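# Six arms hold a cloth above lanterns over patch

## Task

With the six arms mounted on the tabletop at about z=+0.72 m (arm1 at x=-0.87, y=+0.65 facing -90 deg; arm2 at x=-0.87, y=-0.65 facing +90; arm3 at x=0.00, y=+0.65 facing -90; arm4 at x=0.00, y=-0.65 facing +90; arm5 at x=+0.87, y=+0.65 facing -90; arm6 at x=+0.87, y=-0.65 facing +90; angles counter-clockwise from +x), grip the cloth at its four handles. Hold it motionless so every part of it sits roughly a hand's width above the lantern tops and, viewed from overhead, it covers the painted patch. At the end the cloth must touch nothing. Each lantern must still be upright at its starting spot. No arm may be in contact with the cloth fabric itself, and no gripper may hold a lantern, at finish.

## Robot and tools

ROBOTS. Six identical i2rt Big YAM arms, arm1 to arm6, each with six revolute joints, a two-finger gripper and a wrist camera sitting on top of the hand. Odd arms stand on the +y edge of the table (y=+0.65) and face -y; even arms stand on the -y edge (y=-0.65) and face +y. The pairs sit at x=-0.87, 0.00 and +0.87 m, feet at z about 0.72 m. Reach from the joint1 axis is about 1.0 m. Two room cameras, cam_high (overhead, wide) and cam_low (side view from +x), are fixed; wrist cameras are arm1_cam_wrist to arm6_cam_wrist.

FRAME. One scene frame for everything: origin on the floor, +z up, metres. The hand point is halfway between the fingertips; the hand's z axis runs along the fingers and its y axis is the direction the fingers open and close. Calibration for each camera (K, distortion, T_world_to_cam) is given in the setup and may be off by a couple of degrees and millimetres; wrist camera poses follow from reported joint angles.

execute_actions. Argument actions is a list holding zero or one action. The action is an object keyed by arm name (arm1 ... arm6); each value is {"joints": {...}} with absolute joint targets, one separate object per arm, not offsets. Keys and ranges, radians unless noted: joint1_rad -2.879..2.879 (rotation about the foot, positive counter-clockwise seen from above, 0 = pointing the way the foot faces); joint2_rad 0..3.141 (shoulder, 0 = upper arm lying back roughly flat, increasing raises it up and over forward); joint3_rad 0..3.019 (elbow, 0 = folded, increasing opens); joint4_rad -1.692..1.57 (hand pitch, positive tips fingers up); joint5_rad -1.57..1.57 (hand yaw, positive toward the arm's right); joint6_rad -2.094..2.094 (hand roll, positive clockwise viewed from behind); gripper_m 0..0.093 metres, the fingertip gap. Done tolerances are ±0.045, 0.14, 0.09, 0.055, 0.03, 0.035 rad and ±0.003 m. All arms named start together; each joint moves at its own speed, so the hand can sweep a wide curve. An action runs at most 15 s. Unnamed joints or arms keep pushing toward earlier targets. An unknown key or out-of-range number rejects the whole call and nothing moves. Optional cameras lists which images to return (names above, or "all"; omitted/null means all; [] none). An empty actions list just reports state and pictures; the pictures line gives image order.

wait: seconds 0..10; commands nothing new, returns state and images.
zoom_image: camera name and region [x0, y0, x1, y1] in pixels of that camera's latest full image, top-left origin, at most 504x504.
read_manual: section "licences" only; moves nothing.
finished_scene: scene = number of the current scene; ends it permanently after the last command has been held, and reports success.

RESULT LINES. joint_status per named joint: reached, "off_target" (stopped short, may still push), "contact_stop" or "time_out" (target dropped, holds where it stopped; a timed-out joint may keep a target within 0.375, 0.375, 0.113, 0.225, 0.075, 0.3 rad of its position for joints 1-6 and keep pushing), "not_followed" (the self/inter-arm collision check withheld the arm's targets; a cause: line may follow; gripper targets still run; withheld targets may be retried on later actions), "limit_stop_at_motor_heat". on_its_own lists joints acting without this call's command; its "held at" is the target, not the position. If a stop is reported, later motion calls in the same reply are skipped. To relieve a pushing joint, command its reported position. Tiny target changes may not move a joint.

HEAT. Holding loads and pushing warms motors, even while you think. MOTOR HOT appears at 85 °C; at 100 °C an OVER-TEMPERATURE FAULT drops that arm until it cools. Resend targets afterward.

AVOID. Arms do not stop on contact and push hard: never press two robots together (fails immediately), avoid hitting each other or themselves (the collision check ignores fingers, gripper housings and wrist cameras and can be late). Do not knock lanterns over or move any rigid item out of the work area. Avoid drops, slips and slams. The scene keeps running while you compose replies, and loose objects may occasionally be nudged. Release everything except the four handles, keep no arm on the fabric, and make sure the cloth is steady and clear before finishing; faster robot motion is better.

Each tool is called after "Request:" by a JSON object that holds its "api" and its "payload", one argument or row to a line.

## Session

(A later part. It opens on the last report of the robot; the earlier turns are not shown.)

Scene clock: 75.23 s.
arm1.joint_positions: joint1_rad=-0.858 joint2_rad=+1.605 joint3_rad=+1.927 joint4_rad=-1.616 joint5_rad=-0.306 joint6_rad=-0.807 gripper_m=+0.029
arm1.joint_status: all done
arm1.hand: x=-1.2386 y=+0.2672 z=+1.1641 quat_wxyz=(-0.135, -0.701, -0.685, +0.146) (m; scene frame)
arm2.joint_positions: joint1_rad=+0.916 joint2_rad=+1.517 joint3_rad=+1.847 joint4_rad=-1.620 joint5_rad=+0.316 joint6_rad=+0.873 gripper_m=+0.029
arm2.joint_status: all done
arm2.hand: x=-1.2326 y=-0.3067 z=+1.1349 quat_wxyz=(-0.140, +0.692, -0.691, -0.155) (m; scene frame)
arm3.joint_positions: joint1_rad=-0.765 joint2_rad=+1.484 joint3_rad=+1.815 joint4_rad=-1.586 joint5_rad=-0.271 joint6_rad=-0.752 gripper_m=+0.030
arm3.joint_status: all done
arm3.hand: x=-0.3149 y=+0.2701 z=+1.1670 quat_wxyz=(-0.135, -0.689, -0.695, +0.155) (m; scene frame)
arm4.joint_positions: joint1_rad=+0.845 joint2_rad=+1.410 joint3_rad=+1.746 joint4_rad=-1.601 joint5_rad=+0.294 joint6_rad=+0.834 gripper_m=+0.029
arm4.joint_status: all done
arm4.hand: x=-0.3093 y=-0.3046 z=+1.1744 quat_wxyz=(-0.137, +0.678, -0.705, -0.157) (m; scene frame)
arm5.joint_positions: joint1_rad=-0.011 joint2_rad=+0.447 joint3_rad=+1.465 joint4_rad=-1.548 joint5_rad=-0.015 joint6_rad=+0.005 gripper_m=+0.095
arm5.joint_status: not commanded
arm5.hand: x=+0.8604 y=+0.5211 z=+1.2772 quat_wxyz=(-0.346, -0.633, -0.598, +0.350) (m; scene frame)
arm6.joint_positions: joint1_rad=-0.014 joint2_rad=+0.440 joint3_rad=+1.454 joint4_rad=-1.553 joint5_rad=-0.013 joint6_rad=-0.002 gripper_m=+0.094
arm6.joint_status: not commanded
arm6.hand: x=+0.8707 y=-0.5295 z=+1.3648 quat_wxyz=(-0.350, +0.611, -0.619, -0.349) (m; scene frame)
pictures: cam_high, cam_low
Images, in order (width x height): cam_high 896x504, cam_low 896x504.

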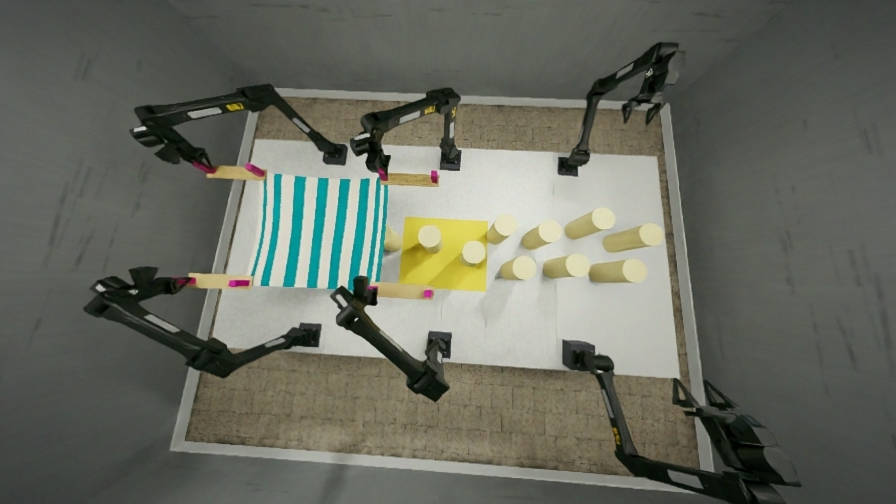

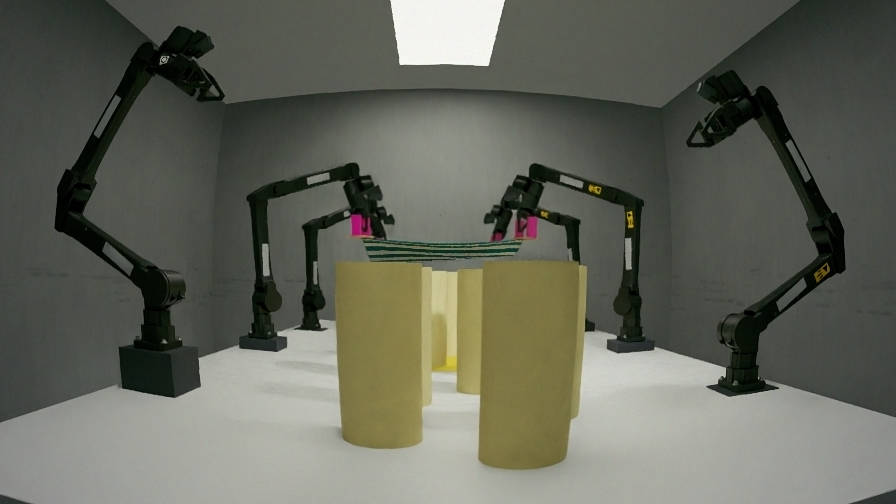

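Matches scene 1. Steps A and B.

Request:
{"api": "execute_actions", "payload": {
  "actions": [
    {"arm1":{"joints":{"joint1_rad":-0.583,"joint2_rad":1.277,"joint3_rad":1.607,"joint4_rad":-1.563,"joint5_rad":-0.216,"joint6_rad":-0.546}},"arm2":{"joints":{"joint1_rad":0.626,"joint2_rad":1.203,"joint3_rad":1.546,"joint4_rad":-1.584,"joint5_rad":0.23,"joint6_rad":0.587}},"arm3":{"joints":{"joint1_rad":-0.405,"joint2_rad":1.187,"joint3_rad":1.531,"joint4_rad":-1.544,"joint5_rad":-0.154,"joint6_rad":-0.376}},"arm4":{"joints":{"joint1_rad":0.464,"joint2_rad":1.121,"joint3_rad":1.482,"joint4_rad":-1.571,"joint5_rad":0.175,"joint6_rad":0.432}}}
  ],
  "cameras": ["cam_low"]
}}

Request:
{"api": "execute_actions", "payload": {
  "actions": [
    {"arm1":{"joints":{"joint1_rad":-0.115,"joint2_rad":1.11,"joint3_rad":1.478,"joint4_rad":-1.531,"joint5_rad":-0.045,"joint6_rad":-0.106}},"arm2":{"joints":{"joint1_rad":0.111,"joint2_rad":1.04,"joint3_rad":1.435,"joint4_rad":-1.558,"joint5_rad":0.043,"joint6_rad":0.102}},"arm3":{"joints":{"joint1_rad":0.115,"joint2_rad":1.10,"joint3_rad":1.478,"joint4_rad":-1.531,"joint5_rad":0.045,"joint6_rad":0.106}},"arm4":{"joints":{"joint1_rad":-0.111,"joint2_rad":1.02,"joint3_rad":1.42,"joint4_rad":-1.558,"joint5_rad":-0.043,"joint6_rad":-0.102}}}
  ],
  "cameras": ["cam_high","cam_low"]
}}

Request:
{"api": "zoom_image", "payload": {
  "camera": "cam_low",
  "region": [280, 160, 640, 340]
}}

Scene clock: 82.47 s.
arm1.joint_positions: joint1_rad=-0.566 joint2_rad=+1.278 joint3_rad=+1.607 joint4_rad=-1.568 joint5_rad=-0.218 joint6_rad=-0.510 gripper_m=+0.029
arm1.joint_status: joint6_rad off_target (ended at -0.510, target -0.546); the others done
arm1.hand: x=-1.0638 y=+0.2771 z=+1.1705 quat_wxyz=(-0.135, -0.706, -0.682, +0.135) (m; scene frame)
arm2.joint_positions: joint1_rad=+0.614 joint2_rad=+1.196 joint3_rad=+1.550 joint4_rad=-1.589 joint5_rad=+0.232 joint6_rad=+0.556 gripper_m=+0.029
arm2.joint_status: all done
arm2.hand: x=-1.0602 y=-0.3141 z=+1.1389 quat_wxyz=(-0.145, +0.700, -0.685, -0.140) (m; scene frame)
arm3.joint_positions: joint1_rad=-0.396 joint2_rad=+1.194 joint3_rad=+1.540 joint4_rad=-1.538 joint5_rad=-0.150 joint6_rad=-0.398 gripper_m=+0.030
arm3.joint_status: all done
arm3.hand: x=-0.1354 y=+0.2787 z=+1.1672 quat_wxyz=(-0.137, -0.689, -0.696, +0.149) (m; scene frame)
arm4.joint_positions: joint1_rad=+0.460 joint2_rad=+1.119 joint3_rad=+1.483 joint4_rad=-1.557 joint5_rad=+0.171 joint6_rad=+0.455 gripper_m=+0.029
arm4.joint_status: all done
arm4.hand: x=-0.1332 y=-0.3091 z=+1.1716 quat_wxyz=(-0.140, +0.681, -0.704, -0.149) (m; scene frame)
arm5.joint_positions: joint1_rad=-0.011 joint2_rad=+0.447 joint3_rad=+1.465 joint4_rad=-1.548 joint5_rad=-0.015 joint6_rad=+0.005 gripper_m=+0.095
arm5.joint_status: not commanded
arm5.hand: x=+0.8604 y=+0.5211 z=+1.2772 quat_wxyz=(-0.346, -0.633, -0.598, +0.350) (m; scene frame)
arm6.joint_positions: joint1_rad=-0.014 joint2_rad=+0.440 joint3_rad=+1.454 joint4_rad=-1.553 joint5_rad=-0.013 joint6_rad=-0.002 gripper_m=+0.094
arm6.joint_status: not commanded
arm6.hand: x=+0.8707 y=-0.5295 z=+1.3648 quat_wxyz=(-0.350, +0.611, -0.619, -0.349) (m; scene frame)
pictures: cam_low
Images, in order (width x height): cam_low 896x504.

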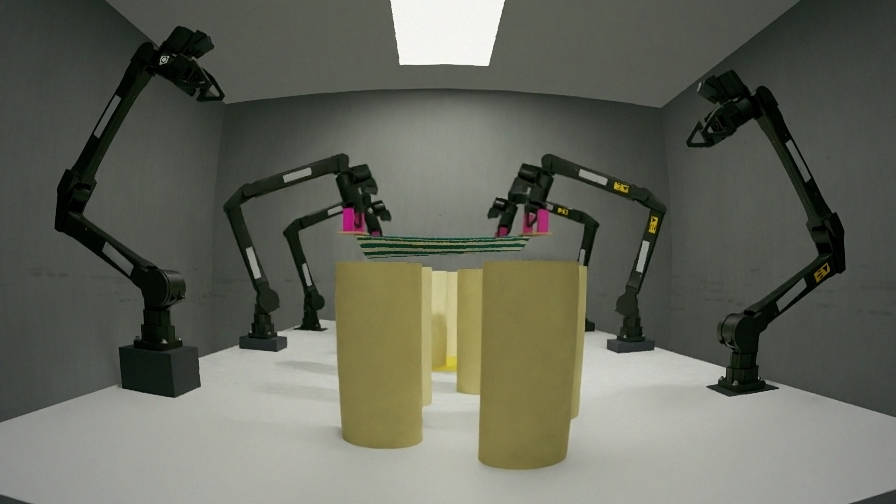

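Scene clock: 84.00 s.
arm1.joint_positions: joint1_rad=-0.119 joint2_rad=+1.115 joint3_rad=+1.476 joint4_rad=-1.531 joint5_rad=-0.047 joint6_rad=-0.084 gripper_m=+0.029
arm1.joint_status: all done
arm1.hand: x=-0.9070 y=+0.2793 z=+1.1702 quat_wxyz=(-0.135, -0.707, -0.679, +0.142) (m; scene frame)
arm2.joint_positions: joint1_rad=+0.115 joint2_rad=+1.045 joint3_rad=+1.432 joint4_rad=-1.558 joint5_rad=+0.044 joint6_rad=+0.093 gripper_m=+0.029
arm2.joint_status: all done
arm2.hand: x=-0.9026 y=-0.3119 z=+1.1370 quat_wxyz=(-0.142, +0.699, -0.687, -0.141) (m; scene frame)
arm3.joint_positions: joint1_rad=+0.107 joint2_rad=+1.127 joint3_rad=+1.482 joint4_rad=-1.517 joint5_rad=+0.052 joint6_rad=+0.084 gripper_m=+0.030
arm3.joint_status: all done
arm3.hand: x=+0.0244 y=+0.2747 z=+1.1649 quat_wxyz=(-0.138, -0.695, -0.690, +0.151) (m; scene frame)
arm4.joint_positions: joint1_rad=-0.099 joint2_rad=+1.042 joint3_rad=+1.418 joint4_rad=-1.545 joint5_rad=-0.053 joint6_rad=-0.080 gripper_m=+0.029
arm4.joint_status: all done
arm4.hand: x=+0.0270 y=-0.3099 z=+1.1671 quat_wxyz=(-0.136, +0.688, -0.698, -0.147) (m; scene frame)
arm5.joint_positions: joint1_rad=-0.011 joint2_rad=+0.447 joint3_rad=+1.465 joint4_rad=-1.548 joint5_rad=-0.015 joint6_rad=+0.005 gripper_m=+0.095
arm5.joint_status: not commanded
arm5.hand: x=+0.8604 y=+0.5211 z=+1.2772 quat_wxyz=(-0.346, -0.633, -0.598, +0.350) (m; scene frame)
arm6.joint_positions: joint1_rad=-0.014 joint2_rad=+0.440 joint3_rad=+1.454 joint4_rad=-1.553 joint5_rad=-0.013 joint6_rad=-0.002 gripper_m=+0.094
arm6.joint_status: not commanded
arm6.hand: x=+0.8707 y=-0.5295 z=+1.3648 quat_wxyz=(-0.350, +0.611, -0.619, -0.349) (m; scene frame)
pictures: cam_high, cam_low
Images, in order (width x height): cam_high 896x504, cam_low 896x504.

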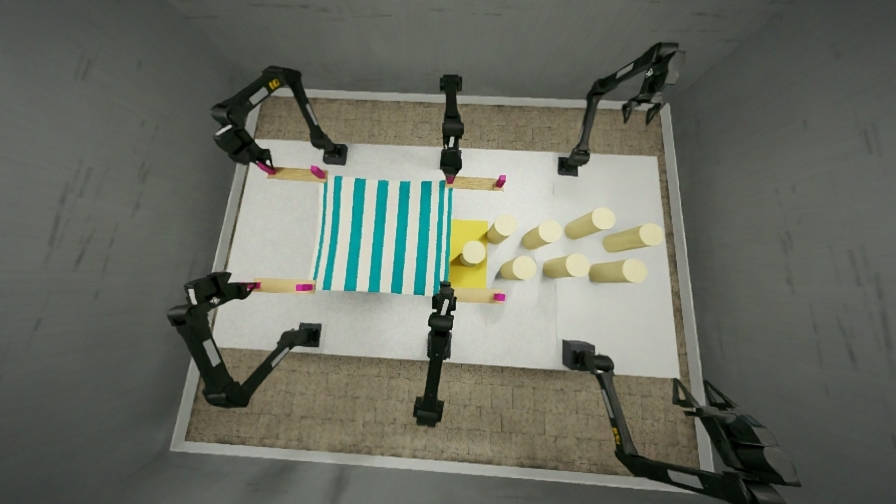

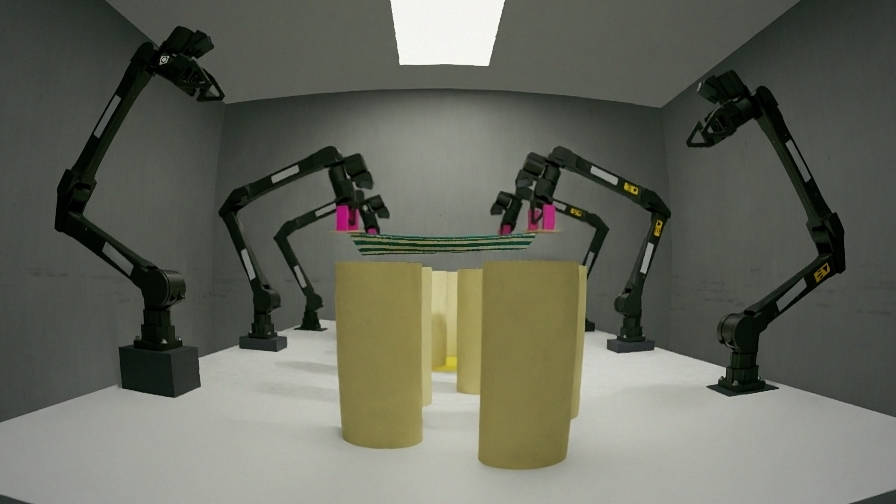

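Region (280, 160, 640, 340) of cam_low's 896x504 image, scaled by 1.400, with more detail than that image has.

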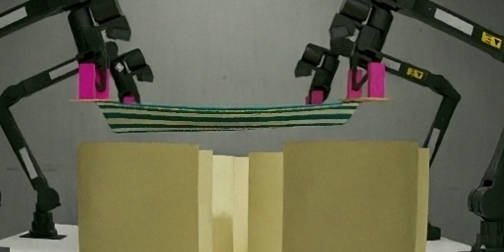

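Request:
{"api": "execute_actions", "payload": {
  "actions": [
    {"arm1":{"joints":{"joint1_rad":0.405,"joint2_rad":1.17,"joint3_rad":1.59,"joint4_rad":-1.544,"joint5_rad":0.154,"joint6_rad":0.376}},"arm2":{"joints":{"joint1_rad":-0.464,"joint2_rad":1.105,"joint3_rad":1.56,"joint4_rad":-1.571,"joint5_rad":-0.175,"joint6_rad":-0.432}},"arm3":{"joints":{"joint1_rad":0.583,"joint2_rad":1.255,"joint3_rad":1.67,"joint4_rad":-1.563,"joint5_rad":0.216,"joint6_rad":0.546}},"arm4":{"joints":{"joint1_rad":-0.626,"joint2_rad":1.185,"joint3_rad":1.605,"joint4_rad":-1.584,"joint5_rad":-0.23,"joint6_rad":-0.587}}}
  ],
  "cameras": ["cam_high","cam_low"]
}}

Request:
{"api": "zoom_image", "payload": {
  "camera": "cam_low",
  "region": [280, 160, 640, 340]
}}

Scene clock: 89.50 s.
arm1.joint_positions: joint1_rad=+0.400 joint2_rad=+1.184 joint3_rad=+1.531 joint4_rad=-1.535 joint5_rad=+0.153 joint6_rad=+0.387 gripper_m=+0.029
arm1.joint_status: all done
arm1.hand: x=-0.7429 y=+0.2722 z=+1.1691 quat_wxyz=(-0.137, -0.704, -0.682, +0.144) (m; scene frame)
arm2.joint_positions: joint1_rad=-0.458 joint2_rad=+1.114 joint3_rad=+1.497 joint4_rad=-1.562 joint5_rad=-0.175 joint6_rad=-0.433 gripper_m=+0.029
arm2.joint_status: all done
arm2.hand: x=-0.7375 y=-0.3113 z=+1.1450 quat_wxyz=(-0.154, +0.696, -0.686, -0.146) (m; scene frame)
arm3.joint_positions: joint1_rad=+0.579 joint2_rad=+1.279 joint3_rad=+1.598 joint4_rad=-1.554 joint5_rad=+0.225 joint6_rad=+0.524 gripper_m=+0.030
arm3.joint_status: all done
arm3.hand: x=+0.1911 y=+0.2734 z=+1.1601 quat_wxyz=(-0.133, -0.694, -0.692, +0.149) (m; scene frame)
arm4.joint_positions: joint1_rad=-0.620 joint2_rad=+1.197 joint3_rad=+1.549 joint4_rad=-1.580 joint5_rad=-0.241 joint6_rad=-0.565 gripper_m=+0.029
arm4.joint_status: all done
arm4.hand: x=+0.1932 y=-0.3127 z=+1.1738 quat_wxyz=(-0.143, +0.686, -0.698, -0.148) (m; scene frame)
arm5.joint_positions: joint1_rad=-0.011 joint2_rad=+0.447 joint3_rad=+1.465 joint4_rad=-1.548 joint5_rad=-0.015 joint6_rad=+0.005 gripper_m=+0.095
arm5.joint_status: not commanded
arm5.hand: x=+0.8604 y=+0.5211 z=+1.2772 quat_wxyz=(-0.346, -0.633, -0.598, +0.350) (m; scene frame)
arm6.joint_positions: joint1_rad=-0.014 joint2_rad=+0.440 joint3_rad=+1.454 joint4_rad=-1.553 joint5_rad=-0.013 joint6_rad=-0.002 gripper_m=+0.094
arm6.joint_status: not commanded
arm6.hand: x=+0.8707 y=-0.5295 z=+1.3648 quat_wxyz=(-0.350, +0.611, -0.619, -0.349) (m; scene frame)
pictures: cam_high, cam_low
Images, in order (width x height): cam_high 896x504, cam_low 896x504.

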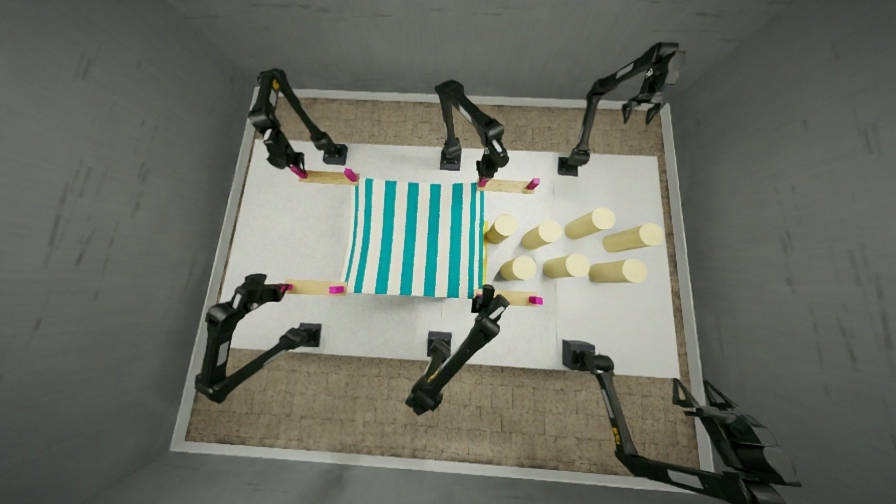

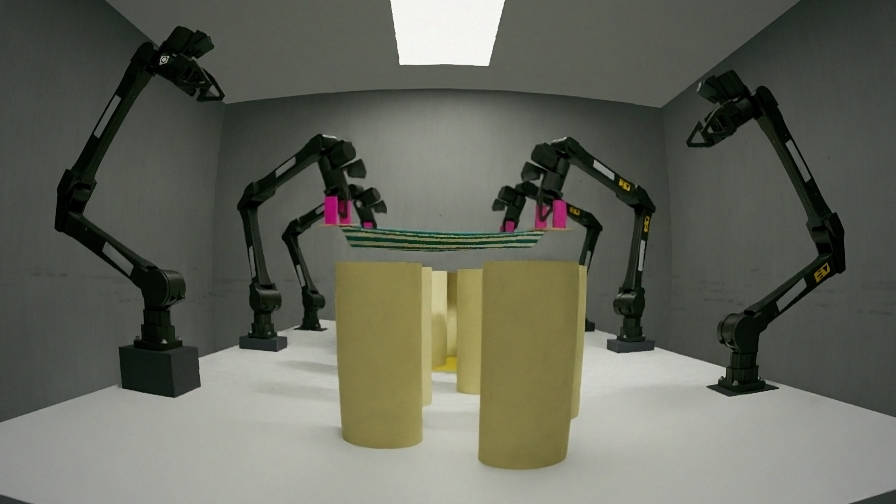

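Region (280, 160, 640, 340) of cam_low's 896x504 image, scaled by 1.400, with more detail than that image has.

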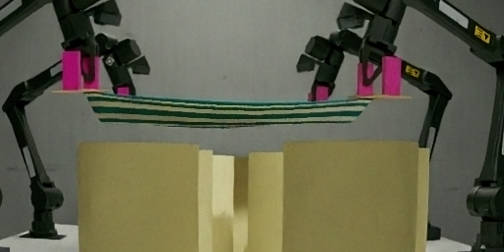

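Request:
{"api": "execute_actions", "payload": {
  "actions": [
    {"arm1":{"joints":{"joint1_rad":0.54,"joint2_rad":1.23,"joint3_rad":1.61,"joint4_rad":-1.533,"joint5_rad":0.2,"joint6_rad":0.54}},"arm2":{"joints":{"joint1_rad":-0.65,"joint2_rad":1.155,"joint3_rad":1.61,"joint4_rad":-1.62,"joint5_rad":-0.235,"joint6_rad":-0.62}},"arm3":{"joints":{"joint1_rad":0.685,"joint2_rad":1.405,"joint3_rad":1.805,"joint4_rad":-1.577,"joint5_rad":0.252,"joint6_rad":0.64}},"arm4":{"joints":{"joint1_rad":-0.80,"joint2_rad":1.27,"joint3_rad":1.665,"joint4_rad":-1.607,"joint5_rad":-0.286,"joint6_rad":-0.757}}}
  ],
  "cameras": ["cam_low"]
}}

Request:
{"api": "execute_actions", "payload": {
  "actions": [
    {"arm1":{"joints":{"joint1_rad":0.684,"joint2_rad":1.29,"joint3_rad":1.64,"joint4_rad":-1.532,"joint5_rad":0.248,"joint6_rad":0.69}},"arm2":{"joints":{"joint1_rad":-0.845,"joint2_rad":1.208,"joint3_rad":1.66,"joint4_rad":-1.681,"joint5_rad":-0.295,"joint6_rad":-0.804}},"arm3":{"joints":{"joint1_rad":0.79,"joint2_rad":1.55,"joint3_rad":1.945,"joint4_rad":-1.6,"joint5_rad":0.28,"joint6_rad":0.75}},"arm4":{"joints":{"joint1_rad":-0.987,"joint2_rad":1.358,"joint3_rad":1.715,"joint4_rad":-1.635,"joint5_rad":-0.331,"joint6_rad":-0.949}}}
  ],
  "cameras": ["arm1_cam_wrist","arm2_cam_wrist","arm3_cam_wrist","arm4_cam_wrist","cam_high","cam_low"]
}}

Request:
{"api": "zoom_image", "payload": {
  "camera": "cam_low",
  "region": [280, 160, 640, 340]
}}

Request:
{"api": "zoom_image", "payload": {
  "camera": "cam_high",
  "region": [290, 140, 610, 320]
}}

Scene clock: 108.43 s.
arm1.joint_positions: joint1_rad=+0.539 joint2_rad=+1.245 joint3_rad=+1.556 joint4_rad=-1.529 joint5_rad=+0.201 joint6_rad=+0.565 gripper_m=+0.029
arm1.joint_status: all done
arm1.hand: x=-0.6891 y=+0.2713 z=+1.1582 quat_wxyz=(-0.138, -0.719, -0.667, +0.139) (m; scene frame)
arm2.joint_positions: joint1_rad=-0.648 joint2_rad=+1.158 joint3_rad=+1.550 joint4_rad=-1.606 joint5_rad=-0.236 joint6_rad=-0.623 gripper_m=+0.029
arm2.joint_status: all done
arm2.hand: x=-0.6803 y=-0.3311 z=+1.1515 quat_wxyz=(-0.157, +0.699, -0.683, -0.141) (m; scene frame)
arm3.joint_positions: joint1_rad=+0.681 joint2_rad=+1.420 joint3_rad=+1.746 joint4_rad=-1.573 joint5_rad=+0.262 joint6_rad=+0.618 gripper_m=+0.030
arm3.joint_status: all done
arm3.hand: x=+0.2540 y=+0.2514 z=+1.1653 quat_wxyz=(-0.138, -0.692, -0.692, +0.152) (m; scene frame)
arm4.joint_positions: joint1_rad=-0.793 joint2_rad=+1.266 joint3_rad=+1.619 joint4_rad=-1.606 joint5_rad=-0.300 joint6_rad=-0.734 gripper_m=+0.029
arm4.joint_status: all done
arm4.hand: x=+0.2557 y=-0.3305 z=+1.1791 quat_wxyz=(-0.153, +0.685, -0.696, -0.150) (m; scene frame)
arm5.joint_positions: joint1_rad=-0.011 joint2_rad=+0.447 joint3_rad=+1.465 joint4_rad=-1.548 joint5_rad=-0.015 joint6_rad=+0.005 gripper_m=+0.095
arm5.joint_status: not commanded
arm5.hand: x=+0.8604 y=+0.5211 z=+1.2772 quat_wxyz=(-0.346, -0.633, -0.598, +0.350) (m; scene frame)
arm6.joint_positions: joint1_rad=-0.014 joint2_rad=+0.440 joint3_rad=+1.454 joint4_rad=-1.553 joint5_rad=-0.013 joint6_rad=-0.002 gripper_m=+0.094
arm6.joint_status: not commanded
arm6.hand: x=+0.8707 y=-0.5295 z=+1.3648 quat_wxyz=(-0.350, +0.611, -0.619, -0.349) (m; scene frame)
pictures: cam_low
Images, in order (width x height): cam_low 896x504.

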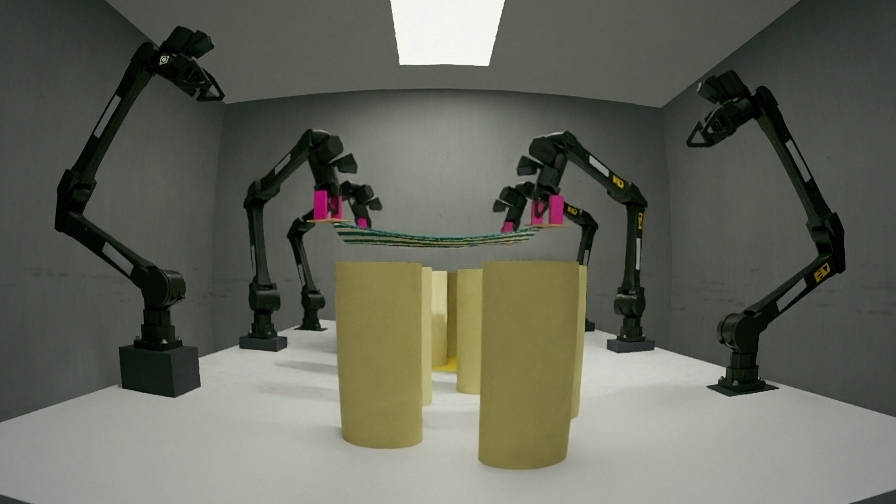

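Scene clock: 109.67 s.
arm1.joint_positions: joint1_rad=+0.681 joint2_rad=+1.312 joint3_rad=+1.588 joint4_rad=-1.515 joint5_rad=+0.248 joint6_rad=+0.747 gripper_m=+0.029
arm1.joint_status: joint6_rad off_target (ended at +0.747, target +0.690); the others done
arm1.hand: x=-0.6295 y=+0.2760 z=+1.1480 quat_wxyz=(-0.146, -0.734, -0.649, +0.137) (m; scene frame)
arm2.joint_positions: joint1_rad=-0.838 joint2_rad=+1.221 joint3_rad=+1.601 joint4_rad=-1.660 joint5_rad=-0.300 joint6_rad=-0.833 gripper_m=+0.029
arm2.joint_status: all done
arm2.hand: x=-0.6236 y=-0.3586 z=+1.1503 quat_wxyz=(-0.151, +0.707, -0.677, -0.141) (m; scene frame)
arm3.joint_positions: joint1_rad=+0.775 joint2_rad=+1.567 joint3_rad=+1.881 joint4_rad=-1.598 joint5_rad=+0.296 joint6_rad=+0.727 gripper_m=+0.030
arm3.joint_status: all done
arm3.hand: x=+0.3197 y=+0.2376 z=+1.1539 quat_wxyz=(-0.134, -0.697, -0.687, +0.154) (m; scene frame)
arm4.joint_positions: joint1_rad=-0.966 joint2_rad=+1.359 joint3_rad=+1.667 joint4_rad=-1.638 joint5_rad=-0.355 joint6_rad=-0.923 gripper_m=+0.029
arm4.joint_status: all done
arm4.hand: x=+0.3202 y=-0.3589 z=+1.1637 quat_wxyz=(-0.144, +0.690, -0.693, -0.154) (m; scene frame)
arm5.joint_positions: joint1_rad=-0.011 joint2_rad=+0.447 joint3_rad=+1.465 joint4_rad=-1.548 joint5_rad=-0.015 joint6_rad=+0.005 gripper_m=+0.095
arm5.joint_status: not commanded
arm5.hand: x=+0.8604 y=+0.5211 z=+1.2772 quat_wxyz=(-0.346, -0.633, -0.598, +0.350) (m; scene frame)
arm6.joint_positions: joint1_rad=-0.014 joint2_rad=+0.440 joint3_rad=+1.454 joint4_rad=-1.553 joint5_rad=-0.013 joint6_rad=-0.002 gripper_m=+0.094
arm6.joint_status: not commanded
arm6.hand: x=+0.8707 y=-0.5295 z=+1.3648 quat_wxyz=(-0.350, +0.611, -0.619, -0.349) (m; scene frame)
pictures: arm1_cam_wrist, arm2_cam_wrist, arm3_cam_wrist, arm4_cam_wrist, cam_high, cam_low
camera_calibration (this result's frames):
arm1_cam_wrist: T_world_to_cam=[[-0.99201, 0.118662, -0.0428402, -0.60523], [0.106087, 0.96839, 0.225758, -0.455719], [0.0682749, 0.21941, -0.973241, 1.22856], [0, 0, 0, 1]] pos_world=[-0.635928, 0.243575, 1.27264]
arm2_cam_wrist: T_world_to_cam=[[0.999021, 0.0304588, 0.0320887, 0.598797], [0.0225052, -0.974294, 0.224152, -0.590827], [0.0380913, -0.22321, -0.974026, 1.18979], [0, 0, 0, 1]] pos_world=[-0.630235, -0.328304, 1.27211]
arm3_cam_wrist: T_world_to_cam=[[-0.999679, 0.0247705, 0.00529245, 0.309112], [0.0253283, 0.975467, 0.218684, -0.482101], [0.000254291, 0.218748, -0.975781, 1.20095], [0, 0, 0, 1]] pos_world=[0.320918, 0.199911, 1.27566]
arm4_cam_wrist: T_world_to_cam=[[0.999739, -0.00191875, -0.0227572, -0.292996], [0.00243242, -0.98185, 0.189642, -0.568284], [-0.022708, -0.189648, -0.98159, 1.20286], [0, 0, 0, 1]] pos_world=[0.321617, -0.330412, 1.28182]
Images, in order (width x height): arm1_cam_wrist 504x504, arm2_cam_wrist 504x504, arm3_cam_wrist 504x504, arm4_cam_wrist 504x504, cam_high 896x504, cam_low 896x504.

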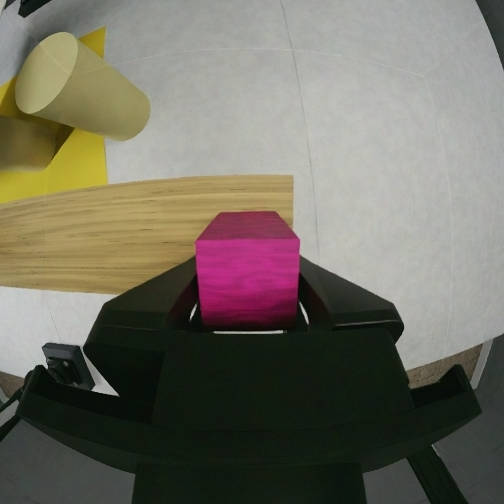

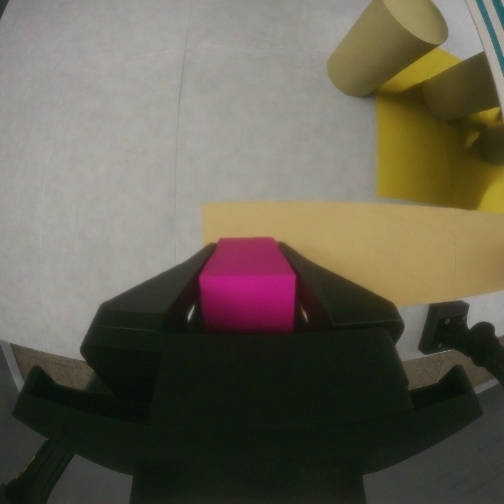

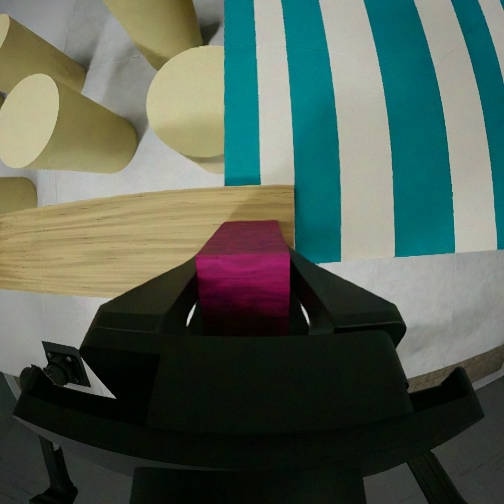

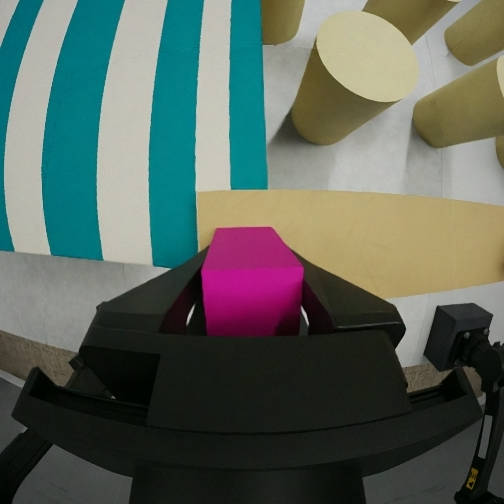

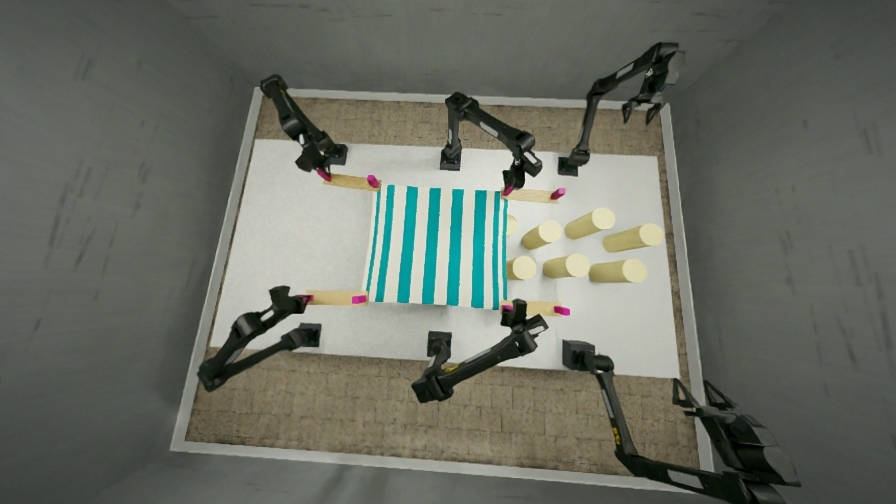

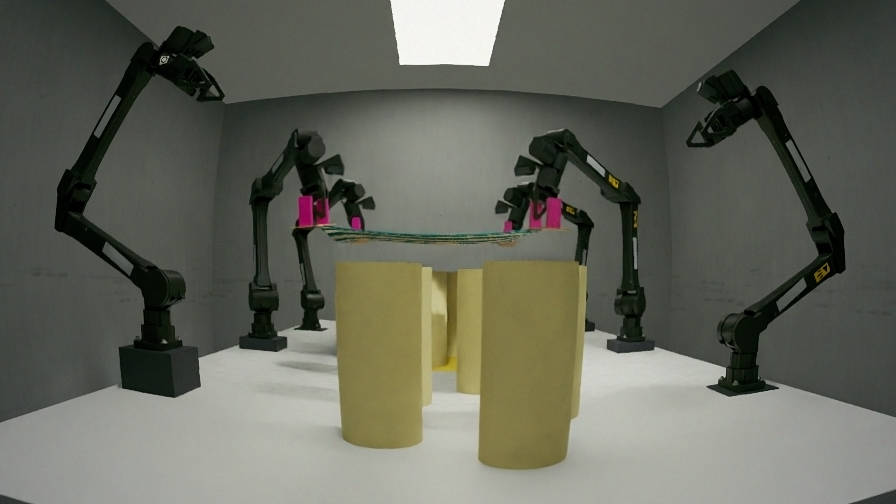

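Region (280, 160, 640, 340) of cam_low's 896x504 image, scaled by 1.400, with more detail than that image has.

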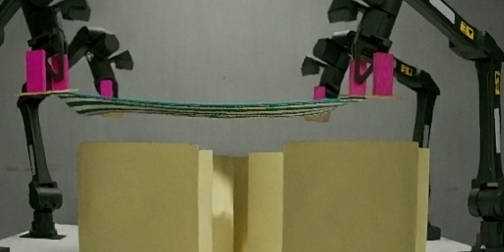

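Region (290, 140, 610, 320) of cam_high's 896x504 image, scaled by 1.575, with more detail than that image has; it fills the top 284 rows of this view, and the rest is white.

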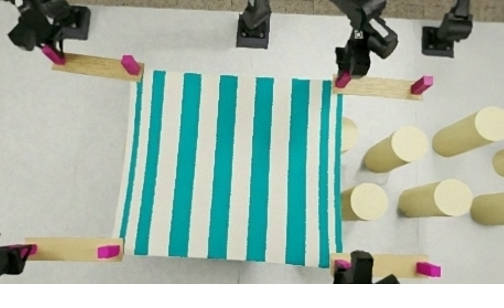

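Request:
{"api": "zoom_image", "payload": {
  "camera": "cam_low",
  "region": [280, 170, 400, 270]
}}

Request:
{"api": "wait", "payload": {
  "seconds": 1
}}

Request:
{"api": "zoom_image", "payload": {
  "camera": "cam_low",
  "region": [480, 170, 600, 270]
}}

Region (280, 170, 400, 270) of cam_low's 896x504 image, scaled by 4.200, with more detail than that image has.

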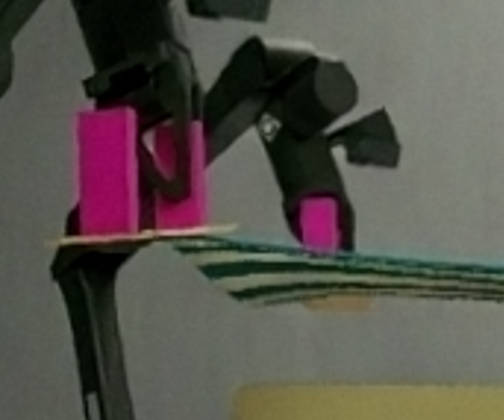

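Scene clock: 114.87 s.
arm1.joint_positions: joint1_rad=+0.681 joint2_rad=+1.312 joint3_rad=+1.588 joint4_rad=-1.515 joint5_rad=+0.248 joint6_rad=+0.748 gripper_m=+0.029
arm1.joint_status: joint6_rad off_target (ended at +0.747, target +0.690); the others done
arm1.hand: x=-0.6295 y=+0.2760 z=+1.1480 quat_wxyz=(-0.146, -0.734, -0.649, +0.137) (m; scene frame)
arm2.joint_positions: joint1_rad=-0.838 joint2_rad=+1.221 joint3_rad=+1.601 joint4_rad=-1.660 joint5_rad=-0.300 joint6_rad=-0.834 gripper_m=+0.029
arm2.joint_status: all done
arm2.hand: x=-0.6236 y=-0.3586 z=+1.1503 quat_wxyz=(-0.151, +0.707, -0.676, -0.141) (m; scene frame)
arm3.joint_positions: joint1_rad=+0.775 joint2_rad=+1.567 joint3_rad=+1.881 joint4_rad=-1.598 joint5_rad=+0.296 joint6_rad=+0.727 gripper_m=+0.030
arm3.joint_status: all done
arm3.hand: x=+0.3197 y=+0.2376 z=+1.1539 quat_wxyz=(-0.134, -0.697, -0.687, +0.154) (m; scene frame)
arm4.joint_positions: joint1_rad=-0.966 joint2_rad=+1.359 joint3_rad=+1.667 joint4_rad=-1.638 joint5_rad=-0.355 joint6_rad=-0.924 gripper_m=+0.029
arm4.joint_status: all done
arm4.hand: x=+0.3202 y=-0.3589 z=+1.1637 quat_wxyz=(-0.145, +0.690, -0.693, -0.154) (m; scene frame)
arm5.joint_positions: joint1_rad=-0.011 joint2_rad=+0.447 joint3_rad=+1.465 joint4_rad=-1.548 joint5_rad=-0.015 joint6_rad=+0.005 gripper_m=+0.095
arm5.joint_status: not commanded
arm5.hand: x=+0.8604 y=+0.5211 z=+1.2772 quat_wxyz=(-0.346, -0.633, -0.598, +0.350) (m; scene frame)
arm6.joint_positions: joint1_rad=-0.014 joint2_rad=+0.440 joint3_rad=+1.454 joint4_rad=-1.553 joint5_rad=-0.013 joint6_rad=-0.002 gripper_m=+0.094
arm6.joint_status: not commanded
arm6.hand: x=+0.8707 y=-0.5295 z=+1.3648 quat_wxyz=(-0.350, +0.611, -0.619, -0.349) (m; scene frame)
wait: 1.00 s; at rest from the start
pictures: arm1_cam_wrist, arm2_cam_wrist, arm3_cam_wrist, arm4_cam_wrist, arm5_cam_wrist, arm6_cam_wrist, cam_high, cam_low
camera_calibration (this result's frames):
arm1_cam_wrist: T_world_to_cam=[[-0.991962, 0.11901, -0.042989, -0.605125], [0.106393, 0.968353, 0.22577, -0.45553], [0.0684973, 0.219382, -0.973232, 1.22869], [0, 0, 0, 1]] pos_world=[-0.635958, 0.243577, 1.27263]
arm2_cam_wrist: T_world_to_cam=[[0.999005, 0.0308075, 0.0322426, 0.598735], [0.0228106, -0.974286, 0.224157, -0.59064], [0.0383193, -0.223199, -0.974019, 1.18993], [0, 0, 0, 1]] pos_world=[-0.630264, -0.328306, 1.27211]
arm3_cam_wrist: T_world_to_cam=[[-0.999679, 0.0247705, 0.00529245, 0.309112], [0.0253283, 0.975467, 0.218684, -0.482101], [0.000254291, 0.218748, -0.975781, 1.20095], [0, 0, 0, 1]] pos_world=[0.320918, 0.199911, 1.27566]
arm4_cam_wrist: T_world_to_cam=[[0.999743, -0.00157126, -0.0225999, -0.293056], [0.00274375, -0.98185, 0.189638, -0.568379], [-0.0224876, -0.189651, -0.981594, 1.20279], [0, 0, 0, 1]] pos_world=[0.321588, -0.330412, 1.28182]
Images, in order (width x height): arm1_cam_wrist 504x504, arm2_cam_wrist 504x504, arm3_cam_wrist 504x504, arm4_cam_wrist 504x504, arm5_cam_wrist 504x504, arm6_cam_wrist 504x504, cam_high 896x504, cam_low 896x504.

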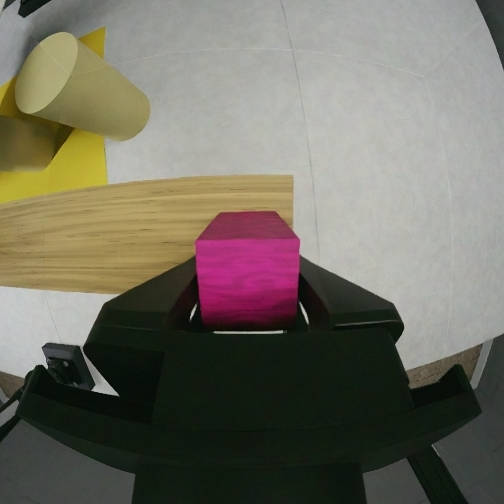

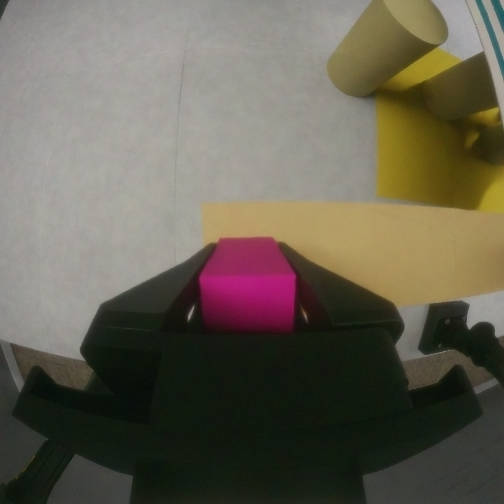

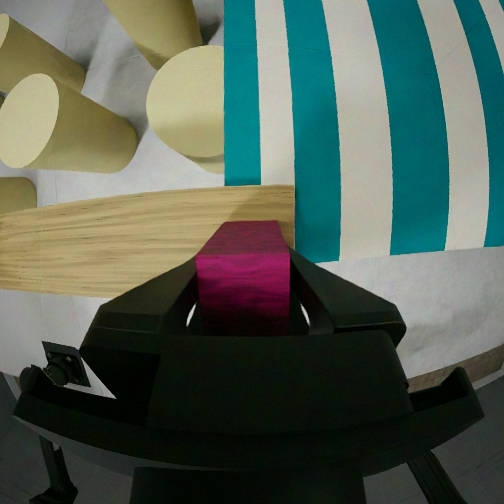

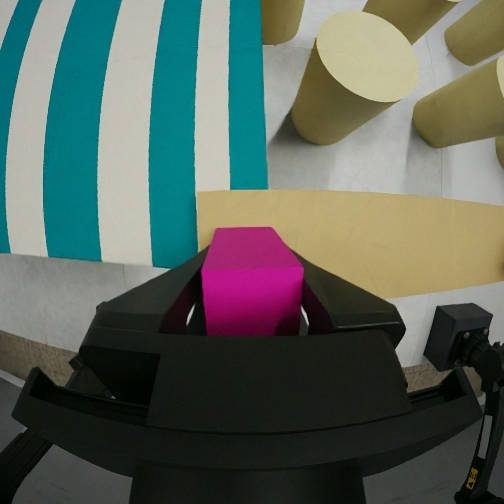

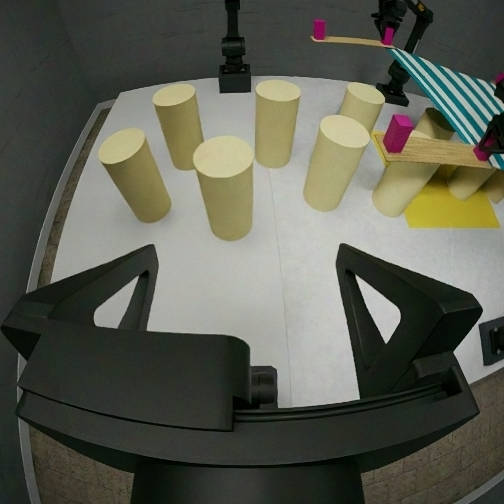

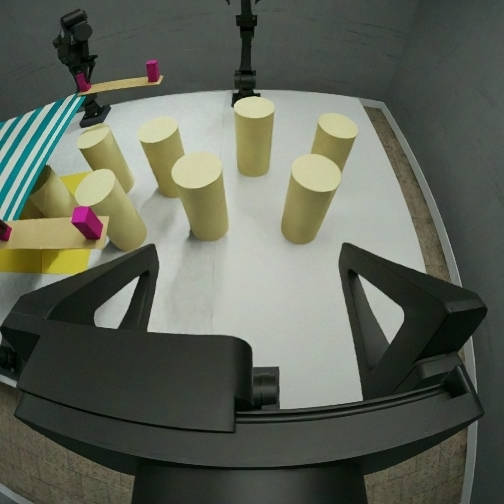

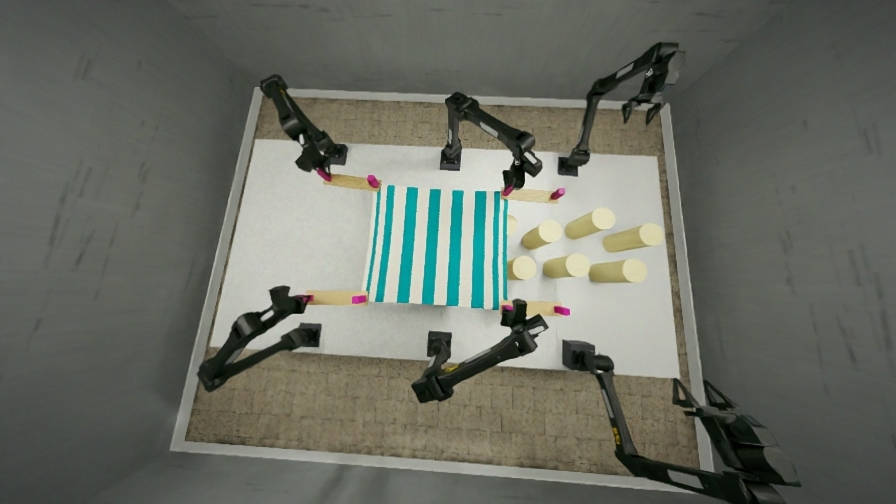

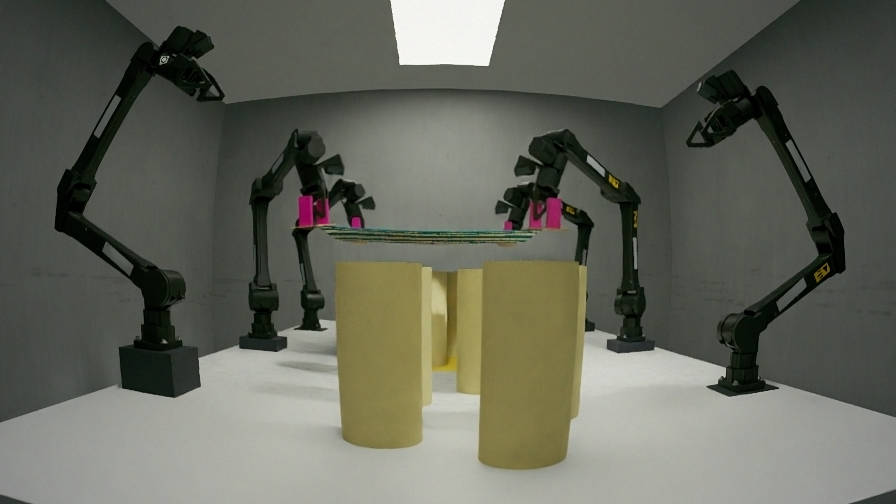

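Region (480, 170, 600, 270) of cam_low's 896x504 image, scaled by 4.200, with more detail than that image has.

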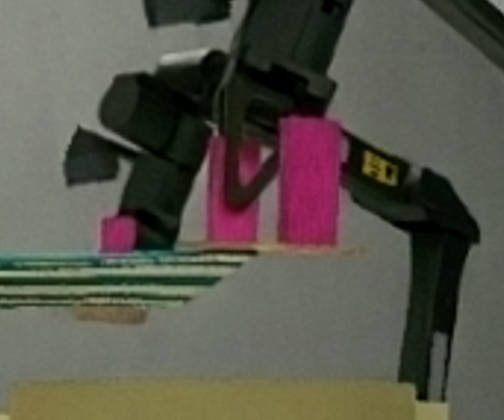

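Request:
{"api": "execute_actions", "payload": {
  "actions": [],
  "cameras": ["cam_high","cam_low"]
}}

Scene clock: 120.17 s.
arm1.joint_positions: joint1_rad=+0.681 joint2_rad=+1.312 joint3_rad=+1.588 joint4_rad=-1.515 joint5_rad=+0.248 joint6_rad=+0.748 gripper_m=+0.029
arm1.joint_status: joint6_rad off_target (ended at +0.747, target +0.690); the others done
arm1.hand: x=-0.6295 y=+0.2760 z=+1.1480 quat_wxyz=(-0.146, -0.734, -0.649, +0.137) (m; scene frame)
arm2.joint_positions: joint1_rad=-0.838 joint2_rad=+1.221 joint3_rad=+1.601 joint4_rad=-1.660 joint5_rad=-0.300 joint6_rad=-0.834 gripper_m=+0.029
arm2.joint_status: all done
arm2.hand: x=-0.6236 y=-0.3586 z=+1.1503 quat_wxyz=(-0.151, +0.707, -0.676, -0.141) (m; scene frame)
arm3.joint_positions: joint1_rad=+0.775 joint2_rad=+1.567 joint3_rad=+1.881 joint4_rad=-1.598 joint5_rad=+0.296 joint6_rad=+0.727 gripper_m=+0.030
arm3.joint_status: all done
arm3.hand: x=+0.3197 y=+0.2376 z=+1.1539 quat_wxyz=(-0.134, -0.697, -0.687, +0.154) (m; scene frame)
arm4.joint_positions: joint1_rad=-0.966 joint2_rad=+1.359 joint3_rad=+1.667 joint4_rad=-1.638 joint5_rad=-0.355 joint6_rad=-0.924 gripper_m=+0.029
arm4.joint_status: all done
arm4.hand: x=+0.3202 y=-0.3589 z=+1.1637 quat_wxyz=(-0.145, +0.690, -0.693, -0.154) (m; scene frame)
arm5.joint_positions: joint1_rad=-0.011 joint2_rad=+0.447 joint3_rad=+1.465 joint4_rad=-1.548 joint5_rad=-0.015 joint6_rad=+0.005 gripper_m=+0.095
arm5.joint_status: not commanded
arm5.hand: x=+0.8604 y=+0.5211 z=+1.2772 quat_wxyz=(-0.346, -0.633, -0.598, +0.350) (m; scene frame)
arm6.joint_positions: joint1_rad=-0.014 joint2_rad=+0.440 joint3_rad=+1.454 joint4_rad=-1.553 joint5_rad=-0.013 joint6_rad=-0.002 gripper_m=+0.094
arm6.joint_status: not commanded
arm6.hand: x=+0.8707 y=-0.5295 z=+1.3648 quat_wxyz=(-0.350, +0.611, -0.619, -0.349) (m; scene frame)
pictures: cam_high, cam_low
Images, in order (width x height): cam_high 896x504, cam_low 896x504.

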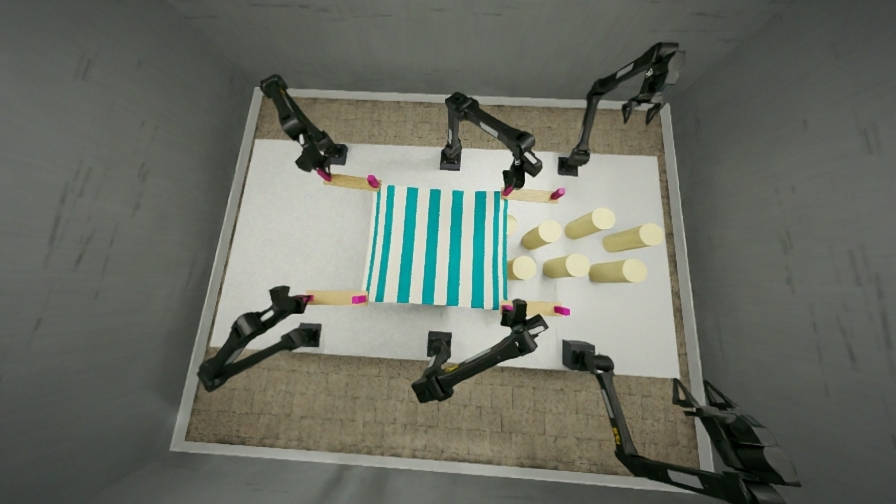

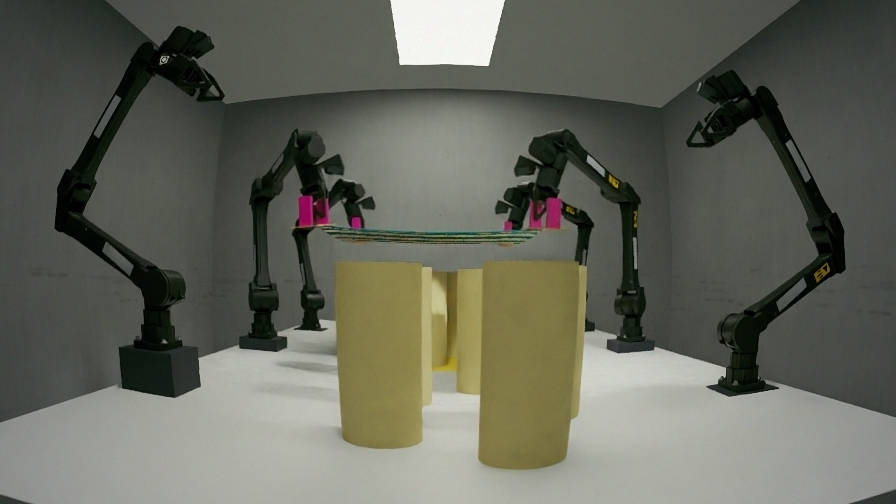

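Request:
{"api": "finished_scene", "payload": {
  "scene": 2
}}

The scene is finished: the task was done.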